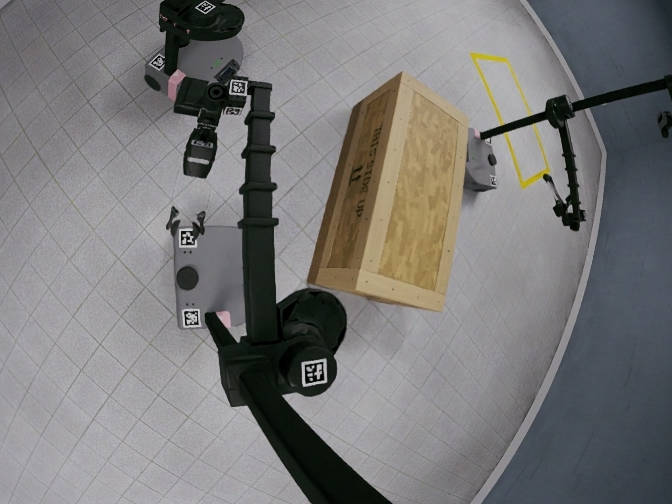

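Request:
execute_actions --actions '[{"r3":{"base":{"translate_m":-0.4}},"r1":{"base":{"translate_m":-0.4}},"r2":{"base":{"translate_m":0.2}}}]' --cameras '["r1_nav_camera","r2_nav_camera","r3_nav_camera"]'

Scene clock: 226.10 s.
r1.base_odometry: x=+1.420 y=-0.224 heading=+2.509 (m, m, rad; r1's odometry frame)
r1.turned_by_wheels: -0.001 (rad since the last result)
r1.turned_by_imu: -0.138 (rad since the last result)
r1.base_tilt: forward=-1.0 right=+1.2 (deg)
r1.lidar_m: 2.50 3.75 2.57 2.58 2.49 0.31 0.28 0.28 0.33 0.59 2.36 2.32
r1.head_depth_mm: 1674 1538 1419 1333 - 1142 1084 / 1612 1548 1423 1350 - 1135 1083 / 1496 1532 1430 950 - 1138 1093 / 1661 1559 995 931 - 1141 1096 / 1713 1564 999 929 1041 1158 1099 / 1730 1589 1004 934 990 1177 1106 / 1740 1593 1012 937 906 1182 1108
r1.base_status: translate_m off_target (by the wheels' count: -0.3997 of -0.4000)
r1.joint_positions: lift_m=+0.520 arm_m=+0.250 wrist_yaw_rad=+3.000 wrist_pitch_rad=-0.416 wrist_roll_rad=-0.019 gripper_m=+0.037 head_pan_rad=-3.135 head_tilt_rad=-1.189
r1.joint_status: not commanded
r1.on_its_own: left_wheel is at rest, and its effort (-68) is outside its rest range (-18 to +18); right_wheel is at rest, and its effort (-30) is outside its rest range (-18 to +18)
r1.motor_effort: left_wheel=-68(100) right_wheel=-30(46) lift_m=+29(31) arm_m=+3(3) wrist_yaw_rad=+0(1) wrist_pitch_rad=+7(7) wrist_roll_rad=+0(0) gripper_m=+0(1) head_pan_rad=-2(3) head_tilt_rad=-4(4) (%)
r1.hand_pose: x=+0.0104 y=-0.1724 z=+0.5331 quat_wxyz=(+0.194, +0.694, +0.099, +0.687) (m; r1's base frame)
r1.wrist_depth_mm: - - - - - - - / - - - - - - - / - - - - - - - / - - - - - - - / 426 945 929 953 952 948 924 / 403 800 - 792 795 792 768 / 384 553 - 678 658 683 702
r2.base_odometry: x=+0.747 y=+0.015 heading=-2.290 (m, m, rad; r2's odometry frame)
r2.turned_by_wheels: +0.000 (rad since the last result)
r2.turned_by_imu: +0.002 (rad since the last result)
r2.base_tilt: forward=+0.2 right=-1.3 (deg)
r2.lidar_m: 1.12 1.26 2.07 4.24 4.29 1.14 0.86 0.89 3.16 2.46 1.34 1.12
r2.head_depth_mm: 3082 3143 2342 1627 1533 1301 1142 / 3141 3188 1553 1613 1525 1310 1149 / 3187 3138 1127 1618 1512 1294 1169 / 3235 3140 1586 1444 1517 1298 1173 / 3255 2821 1588 1337 1467 1298 1124 / 3337 2786 2294 1283 1439 1284 1126 / 3437 2803 2273 1518 1501 1283 1122
r2.base_status: done
r2.joint_positions: lift_m=+0.280 arm_m=-0.002 wrist_yaw_rad=+3.000 wrist_pitch_rad=-0.417 wrist_roll_rad=+0.007 gripper_m=+0.037 head_pan_rad=-3.133 head_tilt_rad=-0.802
r2.joint_status: not commanded
r2.motor_effort: left_wheel=-2(6) right_wheel=+2(6) lift_m=+35(34) arm_m=+0(0) wrist_yaw_rad=+0(0) wrist_pitch_rad=+4(3) wrist_roll_rad=+0(0) gripper_m=+0(1) head_pan_rad=-4(4) head_tilt_rad=+2(1) (%)
r2.hand_pose: x=+0.0105 y=+0.0796 z=+0.2930 quat_wxyz=(+0.196, +0.702, +0.097, +0.677) (m; r2's base frame)
r2.wrist_depth_mm: - - - - - - - / - - - - - - - / - - - - - - 968 / 854 847 812 775 780 748 734 / 669 649 656 620 626 593 577 / 534 523 - 528 509 489 483 / 443 - - - 425 423 416
r3.base_odometry: x=+1.430 y=+0.759 heading=-3.121 (m, m, rad; r3's odometry frame)
r3.turned_by_wheels: +0.000 (rad since the last result)
r3.turned_by_imu: -0.239 (rad since the last result)
r3.base_tilt: forward=+0.6 right=+2.2 (deg)
r3.lidar_m: 2.37 3.29 3.96 3.45 2.54 2.49 0.27 0.27 0.31 0.51 1.15 1.05
r3.head_depth_mm: 2269 1941 1699 1511 1344 1256 1097 / 2285 1946 1687 1496 1382 - 1088 / 2238 1916 1674 1479 1391 - 1078 / 2232 1902 1658 1475 - - - / 2202 1882 1638 1019 916 - - / 2202 1872 1642 1008 901 948 - / 2163 1866 1619 995 890 860 1079
r3.base_status: translate_m off_target (by the wheels' count: -0.3996 of -0.4000)
r3.joint_positions: lift_m=+0.520 arm_m=+0.200 wrist_yaw_rad=+3.000 wrist_pitch_rad=-0.419 wrist_roll_rad=-0.006 gripper_m=+0.037 head_pan_rad=-3.135 head_tilt_rad=-1.091
r3.joint_status: not commanded
r3.on_its_own: left_wheel is at rest, and its effort (-61) is outside its rest range (-18 to +18); right_wheel is at rest, and its effort (-57) is outside its rest range (-18 to +18)
r3.motor_effort: left_wheel=-61(100) right_wheel=-57(90) lift_m=+29(30) arm_m=+3(5) wrist_yaw_rad=+0(2) wrist_pitch_rad=+10(10) wrist_roll_rad=+0(0) gripper_m=+0(1) head_pan_rad=-1(2) head_tilt_rad=-5(4) (%)
r3.hand_pose: x=+0.0103 y=-0.1227 z=+0.5324 quat_wxyz=(+0.195, +0.698, +0.099, +0.682) (m; r3's base frame)
r3.wrist_depth_mm: - - - - - - - / - - - - - - - / - - - - - - - / - - - - - - - / 946 924 946 961 941 954 992 / 781 811 809 805 826 786 793 / 642 689 - 682 657 678 703
pictures: r1_nav_camera (sideways: a quarter turn counterclockwise sets it upright), r2_nav_camera (sideways: a quarter turn counterclockwise sets it upright), r3_nav_camera (sideways: a quarter turn counterclockwise sets it upright)
Images, in order (width x height): r1_nav_camera 672x504, r2_nav_camera 672x504, r3_nav_camera 672x504.

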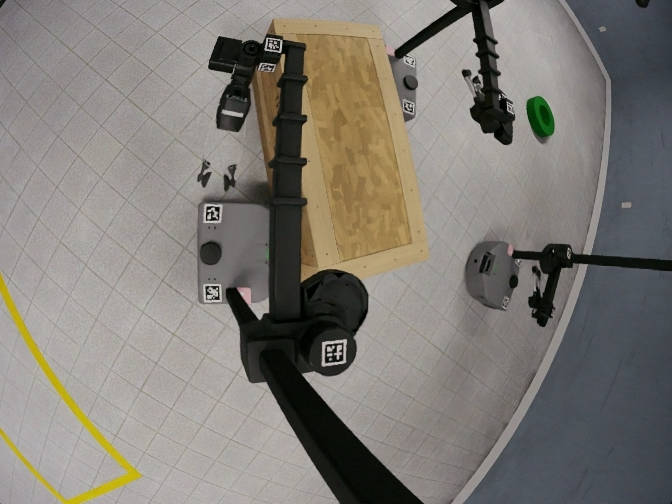

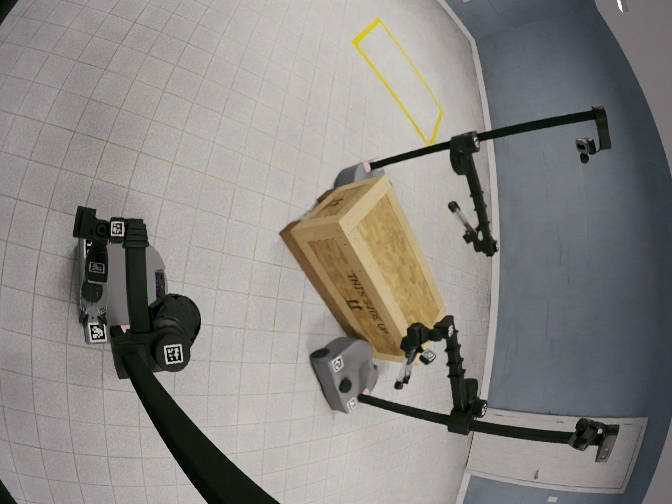

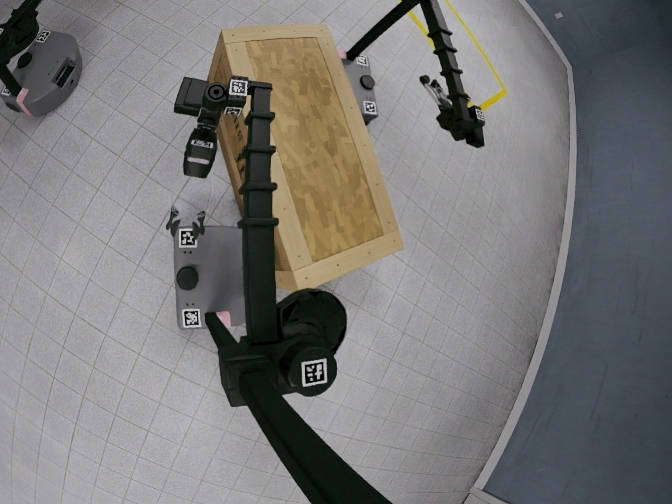

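Request:
execute_actions --actions '[{"r3":{"base":{"translate_m":0.06},"joints":{"arm_m":0}},"r1":{"base":{"translate_m":0.06},"joints":{"arm_m":0}}}]' --cameras '[]'

Request:
execute_actions --actions '[{"r3":{"base":{"rotate_rad":1.35}},"r1":{"base":{"rotate_rad":1.27}}}]' --cameras '[]'

Request:
execute_actions --actions '[{"r3":{"base":{"translate_m":0.28}},"r1":{"base":{"translate_m":0.28}}}]' --cameras '[]'

Request:
execute_actions --actions '[{"r3":{"base":{"rotate_rad":-0.68},"joints":{"arm_m":0.2}},"r1":{"base":{"rotate_rad":-0.68},"joints":{"arm_m":0.25}}}]' --cameras '["r1_nav_camera","r3_nav_camera"]'

Scene clock: 233.10 s.
r1.base_odometry: x=+1.372 y=-0.188 heading=+2.509 (m, m, rad; r1's odometry frame)
r1.turned_by_wheels: +0.000 (rad since the last result)
r1.turned_by_imu: +0.001 (rad since the last result)
r1.base_tilt: forward=-1.0 right=+1.1 (deg)
r1.lidar_m: 2.45 3.70 2.55 2.56 2.53 2.51 0.33 0.34 0.40 0.71 2.31 2.28
r1.head_depth_mm: 1670 1537 1415 1331 - 1141 1083 / 1615 1535 1422 1349 - 1139 1088 / 1519 1556 1413 948 - - 1094 / 1657 1560 995 948 - 1139 1095 / 1717 1566 999 948 1216 1148 1103 / 1741 1581 1007 942 1150 - 1106 / 1731 1591 1010 938 1226 1191 1112
r1.base_status: done
r1.joint_positions: lift_m=+0.520 arm_m=+0.000 wrist_yaw_rad=+3.000 wrist_pitch_rad=-0.416 wrist_roll_rad=-0.019 gripper_m=+0.037 head_pan_rad=-3.135 head_tilt_rad=-1.189
r1.joint_status: all done
r1.motor_effort: left_wheel=+0(63) right_wheel=+1(28) lift_m=+29(30) arm_m=-2(5) wrist_yaw_rad=+0(0) wrist_pitch_rad=+7(8) wrist_roll_rad=+0(0) gripper_m=+0(0) head_pan_rad=-3(3) head_tilt_rad=-4(4) (%)
r1.hand_pose: x=+0.0104 y=+0.0772 z=+0.5331 quat_wxyz=(+0.194, +0.694, +0.099, +0.687) (m; r1's base frame)
r1.wrist_depth_mm: - - - - - - - / - - - - - - - / - - - - - - - / - - - - - - - / 947 944 980 960 953 938 933 / 788 798 - 770 806 800 798 / 681 679 685 700 678 671 691
r2.base_odometry: x=+0.747 y=+0.015 heading=-2.290 (m, m, rad; r2's odometry frame)
r2.turned_by_wheels: +0.000 (rad since the last result)
r2.turned_by_imu: +0.001 (rad since the last result)
r2.base_tilt: forward=+0.2 right=-1.4 (deg)
r2.lidar_m: 1.12 1.26 2.07 4.24 4.29 1.10 0.86 0.89 3.16 2.47 1.33 1.12
r2.head_depth_mm: 3080 3171 1160 1564 1528 1308 1139 / 3161 3176 2160 1606 1490 1302 1147 / 3199 3101 1606 1634 1518 1296 1171 / 3204 3126 1589 1447 1507 1293 1173 / 3274 3106 1590 1334 1463 1289 1126 / 3317 3083 2263 1289 1420 1284 1122 / 3439 1550 2254 1527 1499 1279 1121
r2.base_status: not commanded
r2.joint_positions: lift_m=+0.280 arm_m=-0.002 wrist_yaw_rad=+3.000 wrist_pitch_rad=-0.417 wrist_roll_rad=+0.007 gripper_m=+0.037 head_pan_rad=-3.133 head_tilt_rad=-0.802
r2.joint_status: not commanded
r2.motor_effort: left_wheel=-2(2) right_wheel=+2(2) lift_m=+35(35) arm_m=+0(0) wrist_yaw_rad=+0(0) wrist_pitch_rad=+4(3) wrist_roll_rad=+0(0) gripper_m=+0(0) head_pan_rad=-4(4) head_tilt_rad=+1(1) (%)
r2.hand_pose: x=+0.0105 y=+0.0796 z=+0.2930 quat_wxyz=(+0.196, +0.702, +0.097, +0.677) (m; r2's base frame)
r2.wrist_depth_mm: - - - - - - - / - - - - - - - / - - - - - - 956 / 846 826 810 795 773 750 737 / 656 637 675 608 622 586 572 / 537 529 - 531 514 497 475 / 453 - - - 424 420 409
r3.base_odometry: x=+1.370 y=+0.758 heading=-3.121 (m, m, rad; r3's odometry frame)
r3.turned_by_wheels: +0.000 (rad since the last result)
r3.turned_by_imu: +0.001 (rad since the last result)
r3.base_tilt: forward=+0.5 right=+2.2 (deg)
r3.lidar_m: 2.31 3.24 3.94 3.49 2.58 2.54 0.33 0.33 0.37 0.61 1.12 1.00
r3.head_depth_mm: 2230 1939 1684 1500 1343 1253 1097 / 2269 1936 1682 1489 1369 - 1085 / 2258 1941 1669 1465 1387 - 1079 / 2230 1892 1651 1470 - - - / 2195 1881 1648 1006 950 - - / 2186 1859 1634 1003 924 1133 - / 2175 1866 1615 992 903 1026 -
r3.base_status: done
r3.joint_positions: lift_m=+0.520 arm_m=+0.000 wrist_yaw_rad=+3.000 wrist_pitch_rad=-0.419 wrist_roll_rad=-0.006 gripper_m=+0.037 head_pan_rad=-3.135 head_tilt_rad=-1.091
r3.joint_status: all done
r3.motor_effort: left_wheel=+0(58) right_wheel=+0(53) lift_m=+29(29) arm_m=-3(6) wrist_yaw_rad=+0(1) wrist_pitch_rad=+10(10) wrist_roll_rad=+0(0) gripper_m=+0(0) head_pan_rad=-1(0) head_tilt_rad=-5(4) (%)
r3.hand_pose: x=+0.0103 y=+0.0769 z=+0.5324 quat_wxyz=(+0.195, +0.698, +0.099, +0.682) (m; r3's base frame)
r3.wrist_depth_mm: - - - - - - - / - - - - - - - / - - - - - - - / - - - - - - - / 932 917 - 930 945 930 932 / 785 768 - 786 836 802 805 / 674 671 673 679 668 680 686
pictures: none
No camera images: the call's "cameras" was empty. Leave "cameras" out to get every camera's image.

Scene clock: 236.23 s.
r1.base_odometry: x=+1.372 y=-0.188 heading=-2.504 (m, m, rad; r1's odometry frame)
r1.turned_by_wheels: +1.270 (rad since the last result)
r1.turned_by_imu: +1.283 (rad since the last result)
r1.base_tilt: forward=-1.0 right=+1.1 (deg)
r1.lidar_m: 2.56 2.79 2.50 0.35 0.34 0.35 0.47 2.55 2.28 2.29 2.76 3.66
r1.head_depth_mm: 1672 1061 979 921 - 1140 1087 / 1679 1067 982 936 - 1137 1090 / 1699 1070 1013 1238 - - 1093 / 1703 1570 1389 1338 - 1137 1099 / 1717 1568 1448 1336 1273 1148 1103 / 1726 1584 1452 1349 1278 - 1106 / 1735 1590 1463 1361 1261 1194 1110
r1.base_status: done
r1.joint_positions: lift_m=+0.520 arm_m=+0.000 wrist_yaw_rad=+3.000 wrist_pitch_rad=-0.416 wrist_roll_rad=-0.019 gripper_m=+0.037 head_pan_rad=-3.135 head_tilt_rad=-1.189
r1.joint_status: not commanded
r1.motor_effort: left_wheel=-2(9) right_wheel=+3(6) lift_m=+29(30) arm_m=-1(1) wrist_yaw_rad=+0(0) wrist_pitch_rad=+8(7) wrist_roll_rad=+0(0) gripper_m=+1(0) head_pan_rad=-3(3) head_tilt_rad=-4(3) (%)
r1.hand_pose: x=+0.0104 y=+0.0772 z=+0.5331 quat_wxyz=(+0.194, +0.694, +0.099, +0.687) (m; r1's base frame)
r1.wrist_depth_mm: - - - - - - - / - - - - - - - / 593 - - - - - - / 450 455 469 - - - - / 370 390 495 967 954 938 944 / 362 423 - 782 829 779 790 / 383 446 640 668 665 679 702
r2.base_odometry: x=+0.747 y=+0.015 heading=-2.290 (m, m, rad; r2's odometry frame)
r2.turned_by_wheels: +0.000 (rad since the last result)
r2.turned_by_imu: +0.001 (rad since the last result)
r2.base_tilt: forward=+0.2 right=-1.3 (deg)
r2.lidar_m: 1.12 1.26 2.07 4.24 4.30 1.11 0.85 0.88 3.17 2.47 1.33 1.12
r2.head_depth_mm: 3026 1142 1278 1848 1454 1306 1144 / 3138 3158 1620 1566 1443 1303 1140 / 3135 3100 1604 1625 1501 1300 1179 / 3243 3067 1596 1444 1512 1295 1172 / 3267 3101 1591 1337 1477 1281 1127 / 3353 2920 2269 1288 1429 1285 1126 / 3381 1340 2110 1517 1503 1281 1120
r2.base_status: not commanded
r2.joint_positions: lift_m=+0.280 arm_m=-0.002 wrist_yaw_rad=+3.000 wrist_pitch_rad=-0.417 wrist_roll_rad=+0.007 gripper_m=+0.037 head_pan_rad=-3.133 head_tilt_rad=-0.802
r2.joint_status: not commanded
r2.motor_effort: left_wheel=-2(2) right_wheel=+2(2) lift_m=+34(34) arm_m=+0(0) wrist_yaw_rad=+0(0) wrist_pitch_rad=+3(4) wrist_roll_rad=+0(0) gripper_m=+0(0) head_pan_rad=-4(3) head_tilt_rad=+2(1) (%)
r2.hand_pose: x=+0.0105 y=+0.0796 z=+0.2930 quat_wxyz=(+0.196, +0.702, +0.097, +0.677) (m; r2's base frame)
r2.wrist_depth_mm: - - - - - - - / - - - - - - - / - - - - - - 988 / 858 832 808 778 770 754 728 / 674 652 663 618 630 586 585 / 535 532 - 523 508 485 480 / 454 - - - 424 424 415
r3.base_odometry: x=+1.370 y=+0.758 heading=-1.771 (m, m, rad; r3's odometry frame)
r3.turned_by_wheels: +1.350 (rad since the last result)
r3.turned_by_imu: +1.355 (rad since the last result)
r3.base_tilt: forward=+0.5 right=+2.2 (deg)
r3.lidar_m: 3.95 2.82 2.54 0.34 0.33 0.34 0.46 2.47 1.00 2.23 2.67 3.92
r3.head_depth_mm: 2306 1943 1436 1039 931 863 1091 / 2260 1935 1160 1031 953 - 1081 / 2245 1922 1159 1024 954 - 1079 / 2243 1900 1148 1065 - - - / 2185 1879 1608 1394 1317 - - / 2194 1869 1632 1446 1300 1214 - / 2166 1847 1631 1443 1296 1205 -
r3.base_status: done
r3.joint_positions: lift_m=+0.520 arm_m=+0.000 wrist_yaw_rad=+3.000 wrist_pitch_rad=-0.419 wrist_roll_rad=-0.006 gripper_m=+0.037 head_pan_rad=-3.135 head_tilt_rad=-1.091
r3.joint_status: not commanded
r3.motor_effort: left_wheel=-2(10) right_wheel=+3(8) lift_m=+29(29) arm_m=-3(4) wrist_yaw_rad=-1(0) wrist_pitch_rad=+10(10) wrist_roll_rad=+0(0) gripper_m=+0(0) head_pan_rad=-2(3) head_tilt_rad=-4(5) (%)
r3.hand_pose: x=+0.0103 y=+0.0769 z=+0.5324 quat_wxyz=(+0.195, +0.698, +0.099, +0.682) (m; r3's base frame)
r3.wrist_depth_mm: - - - - - - - / - - - - - - - / - - - - - - - / 470 479 535 - - - - / 376 387 468 937 969 959 936 / 349 405 - 804 813 810 800 / 375 437 614 682 670 685 692
pictures: none
No camera images: the call's "cameras" was empty. Leave "cameras" out to get every camera's image.

Scene clock: 240.10 s.
r1.base_odometry: x=+1.147 y=-0.355 heading=-2.504 (m, m, rad; r1's odometry frame)
r1.turned_by_wheels: +0.000 (rad since the last result)
r1.turned_by_imu: +0.002 (rad since the last result)
r1.base_tilt: forward=-1.1 right=+1.1 (deg)
r1.lidar_m: 2.28 2.69 2.41 2.41 0.48 0.50 0.67 2.63 2.37 2.38 2.86 3.40
r1.head_depth_mm: 1170 1061 982 1004 - 1146 1085 / 1167 1066 1069 1234 - 1140 1089 / 1166 1108 1390 1366 - - 1094 / 1701 1451 1442 1333 - 1143 1094 / 1725 1565 1449 1336 1282 1153 1102 / 1722 1579 1457 1350 1283 - 1108 / 1738 1582 1452 1354 1262 1188 1113
r1.base_status: done
r1.joint_positions: lift_m=+0.520 arm_m=+0.000 wrist_yaw_rad=+3.000 wrist_pitch_rad=-0.416 wrist_roll_rad=-0.019 gripper_m=+0.037 head_pan_rad=-3.135 head_tilt_rad=-1.189
r1.joint_status: not commanded
r1.motor_effort: left_wheel=-3(5) right_wheel=+3(6) lift_m=+29(29) arm_m=-1(1) wrist_yaw_rad=+0(0) wrist_pitch_rad=+8(7) wrist_roll_rad=+0(0) gripper_m=+0(0) head_pan_rad=-3(3) head_tilt_rad=-3(4) (%)
r1.hand_pose: x=+0.0104 y=+0.0772 z=+0.5331 quat_wxyz=(+0.194, +0.694, +0.099, +0.687) (m; r1's base frame)
r1.wrist_depth_mm: - - - - - - - / - - - - - - - / - - - - - - - / 485 - - - - - - / 470 899 946 944 960 932 939 / 512 744 - 790 844 788 784 / 535 627 681 680 657 680 678
r2.base_odometry: x=+0.747 y=+0.015 heading=-2.290 (m, m, rad; r2's odometry frame)
r2.turned_by_wheels: +0.000 (rad since the last result)
r2.turned_by_imu: +0.001 (rad since the last result)
r2.base_tilt: forward=+0.2 right=-1.3 (deg)
r2.lidar_m: 1.12 1.26 2.07 4.24 4.29 1.29 0.85 0.89 3.16 2.46 1.33 1.12
r2.head_depth_mm: 3086 3160 2335 1791 1492 1303 1142 / 3148 3154 2343 1788 1523 1298 1152 / 3185 3105 1605 1675 1526 1304 1181 / 3221 3149 1598 1441 1521 1292 1174 / 3291 3116 1574 1339 1457 1293 1128 / 3365 3090 2273 1286 1434 1284 1121 / 3413 3060 2274 1512 1494 1284 1128
r2.base_status: not commanded
r2.joint_positions: lift_m=+0.280 arm_m=-0.002 wrist_yaw_rad=+3.000 wrist_pitch_rad=-0.417 wrist_roll_rad=+0.007 gripper_m=+0.037 head_pan_rad=-3.133 head_tilt_rad=-0.802
r2.joint_status: not commanded
r2.motor_effort: left_wheel=-2(2) right_wheel=+2(2) lift_m=+35(34) arm_m=+0(0) wrist_yaw_rad=-1(0) wrist_pitch_rad=+4(3) wrist_roll_rad=+0(0) gripper_m=+0(0) head_pan_rad=-4(4) head_tilt_rad=+2(2) (%)
r2.hand_pose: x=+0.0105 y=+0.0796 z=+0.2930 quat_wxyz=(+0.196, +0.702, +0.097, +0.677) (m; r2's base frame)
r2.wrist_depth_mm: - - - - - - - / - - - - - - - / - - - - - - - / 835 815 811 779 782 736 736 / 661 640 653 624 625 605 591 / 536 524 - 524 514 498 489 / 452 - - - 429 420 415
r3.base_odometry: x=+1.314 y=+0.483 heading=-1.771 (m, m, rad; r3's odometry frame)
r3.turned_by_wheels: +0.000 (rad since the last result)
r3.turned_by_imu: +0.001 (rad since the last result)
r3.base_tilt: forward=+0.5 right=+2.2 (deg)
r3.lidar_m: 3.71 2.71 2.44 2.46 0.48 0.49 0.66 1.30 1.17 2.31 2.78 3.68
r3.head_depth_mm: 2168 1706 1165 1041 972 1253 1092 / 2261 1663 1165 1040 1052 - 1092 / 2246 1322 1150 1141 1267 - 1082 / 2233 1309 1210 1422 - - - / 2190 1883 1561 1456 1314 - - / 2177 1866 1641 1447 1303 1214 - / 2151 1846 1608 1436 1294 1209 -
r3.base_status: done
r3.joint_positions: lift_m=+0.520 arm_m=+0.000 wrist_yaw_rad=+3.000 wrist_pitch_rad=-0.419 wrist_roll_rad=-0.006 gripper_m=+0.037 head_pan_rad=-3.135 head_tilt_rad=-1.091
r3.joint_status: not commanded
r3.motor_effort: left_wheel=-3(4) right_wheel=+3(8) lift_m=+29(29) arm_m=-4(4) wrist_yaw_rad=-1(1) wrist_pitch_rad=+10(10) wrist_roll_rad=+0(0) gripper_m=+0(1) head_pan_rad=-2(1) head_tilt_rad=-4(5) (%)
r3.hand_pose: x=+0.0103 y=+0.0769 z=+0.5324 quat_wxyz=(+0.195, +0.698, +0.099, +0.682) (m; r3's base frame)
r3.wrist_depth_mm: - - - - - - - / - - - - - - - / - - - - - - - / 515 - - - - - - / 455 915 - 920 969 960 956 / 475 770 - 799 802 804 800 / 512 657 687 673 669 685 692
pictures: none
No camera images: the call's "cameras" was empty. Leave "cameras" out to get every camera's image.

Scene clock: 243.17 s.
r1.base_odometry: x=+1.147 y=-0.355 heading=+3.099 (m, m, rad; r1's odometry frame)
r1.turned_by_wheels: -0.680 (rad since the last result)
r1.turned_by_imu: -0.686 (rad since the last result)
r1.base_tilt: forward=-1.0 right=+1.2 (deg)
r1.lidar_m: 3.40 2.27 2.36 2.42 2.41 0.70 0.48 0.59 2.89 2.38 2.37 2.62
r1.head_depth_mm: 1672 1537 1424 1332 - 1140 1089 / 1685 1492 1397 1351 - 1137 1087 / 1686 1071 998 1124 - 1140 1092 / 1701 1077 1015 1309 - 1142 1097 / 1689 1087 1034 1337 1276 1161 1104 / 1525 1091 1125 1351 1281 1179 1105 / 1515 1101 1261 1349 1285 1182 1111
r1.base_status: done
r1.joint_positions: lift_m=+0.520 arm_m=+0.250 wrist_yaw_rad=+3.000 wrist_pitch_rad=-0.416 wrist_roll_rad=-0.019 gripper_m=+0.037 head_pan_rad=-3.135 head_tilt_rad=-1.189
r1.joint_status: all done
r1.motor_effort: left_wheel=+2(8) right_wheel=-1(5) lift_m=+29(29) arm_m=+4(1) wrist_yaw_rad=+0(0) wrist_pitch_rad=+7(8) wrist_roll_rad=+0(1) gripper_m=+0(0) head_pan_rad=-2(3) head_tilt_rad=-4(4) (%)
r1.hand_pose: x=+0.0104 y=-0.1723 z=+0.5331 quat_wxyz=(+0.194, +0.694, +0.099, +0.687) (m; r1's base frame)
r1.wrist_depth_mm: - - - - - - - / - - - - - - - / - - - - - - - / - - - - - - - / 918 965 906 909 948 926 926 / 781 807 - 797 830 814 802 / 677 674 - 686 672 688 669
r2.base_odometry: x=+0.747 y=+0.015 heading=-2.290 (m, m, rad; r2's odometry frame)
r2.turned_by_wheels: +0.000 (rad since the last result)
r2.turned_by_imu: +0.001 (rad since the last result)
r2.base_tilt: forward=+0.2 right=-1.4 (deg)
r2.lidar_m: 1.12 1.26 2.07 4.25 4.32 1.29 0.85 0.89 3.16 2.47 1.33 1.12
r2.head_depth_mm: 3107 3198 2342 1663 1531 1310 1139 / 3152 3159 2321 1798 1529 1303 1150 / 3239 3104 1602 1671 1522 1297 1177 / 3233 3114 1600 1449 1525 1287 1173 / 3307 3127 1583 1347 1462 1293 1126 / 3339 3064 2281 1290 1434 1296 1125 / 3355 3018 2258 1525 1500 1283 1123
r2.base_status: not commanded
r2.joint_positions: lift_m=+0.280 arm_m=-0.002 wrist_yaw_rad=+3.000 wrist_pitch_rad=-0.417 wrist_roll_rad=+0.007 gripper_m=+0.037 head_pan_rad=-3.133 head_tilt_rad=-0.802
r2.joint_status: not commanded
r2.motor_effort: left_wheel=-2(2) right_wheel=+2(2) lift_m=+34(35) arm_m=+0(0) wrist_yaw_rad=+0(0) wrist_pitch_rad=+3(3) wrist_roll_rad=+0(0) gripper_m=+0(0) head_pan_rad=-4(4) head_tilt_rad=+1(1) (%)
r2.hand_pose: x=+0.0105 y=+0.0796 z=+0.2930 quat_wxyz=(+0.196, +0.702, +0.097, +0.677) (m; r2's base frame)
r2.wrist_depth_mm: - - - - - - - / - - - - - - - / - - - - - - - / 844 816 815 791 767 740 727 / 669 634 657 637 620 601 581 / 528 528 - 529 516 494 486 / 453 - - - 424 425 410
r3.base_odometry: x=+1.314 y=+0.483 heading=-2.451 (m, m, rad; r3's odometry frame)
r3.turned_by_wheels: -0.680 (rad since the last result)
r3.turned_by_imu: -0.682 (rad since the last result)
r3.base_tilt: forward=+0.5 right=+2.2 (deg)
r3.lidar_m: 3.70 3.68 3.00 2.45 2.46 2.71 0.48 0.58 2.82 1.17 2.31 2.55
r3.head_depth_mm: 2290 1964 1700 1506 1346 1250 1098 / 2288 1928 1681 1483 1374 - 1090 / 2242 1916 1603 1450 1387 - 1078 / 2227 1903 1148 1032 - - - / 2235 1878 1136 1042 1294 - - / 2170 1792 1126 1062 1307 1217 - / 2175 1614 1118 1168 1298 1210 1074
r3.base_status: done
r3.joint_positions: lift_m=+0.520 arm_m=+0.200 wrist_yaw_rad=+3.000 wrist_pitch_rad=-0.419 wrist_roll_rad=-0.006 gripper_m=+0.037 head_pan_rad=-3.135 head_tilt_rad=-1.091
r3.joint_status: all done
r3.motor_effort: left_wheel=+2(7) right_wheel=-2(4) lift_m=+29(29) arm_m=+5(0) wrist_yaw_rad=-1(1) wrist_pitch_rad=+10(10) wrist_roll_rad=+0(0) gripper_m=+1(1) head_pan_rad=-1(1) head_tilt_rad=-5(5) (%)
r3.hand_pose: x=+0.0103 y=-0.1226 z=+0.5324 quat_wxyz=(+0.195, +0.698, +0.099, +0.682) (m; r3's base frame)
r3.wrist_depth_mm: - - - - - - - / - - - - - - - / - - - - - - - / - - - - - - - / 952 917 925 946 943 943 931 / 799 783 858 791 836 816 836 / 676 678 - 693 673 698 684
pictures: r1_nav_camera (sideways: a quarter turn counterclockwise sets it upright), r3_nav_camera (sideways: a quarter turn counterclockwise sets it upright)
Images, in order (width x height): r1_nav_camera 672x504, r3_nav_camera 672x504.

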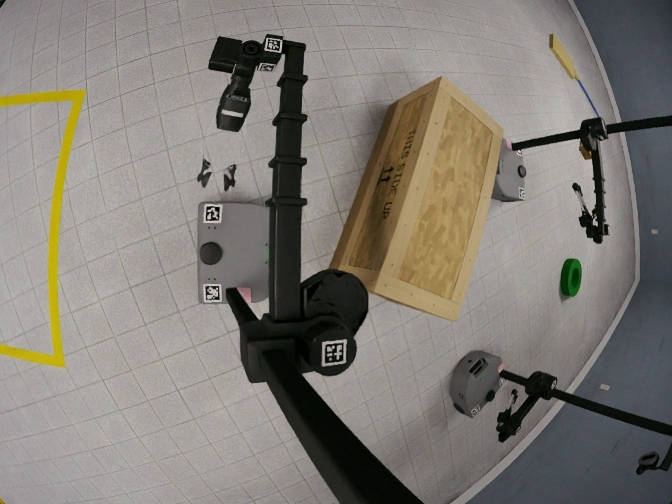

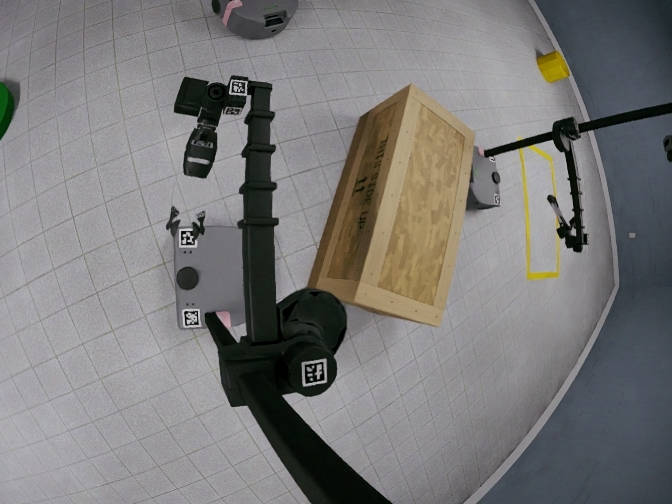

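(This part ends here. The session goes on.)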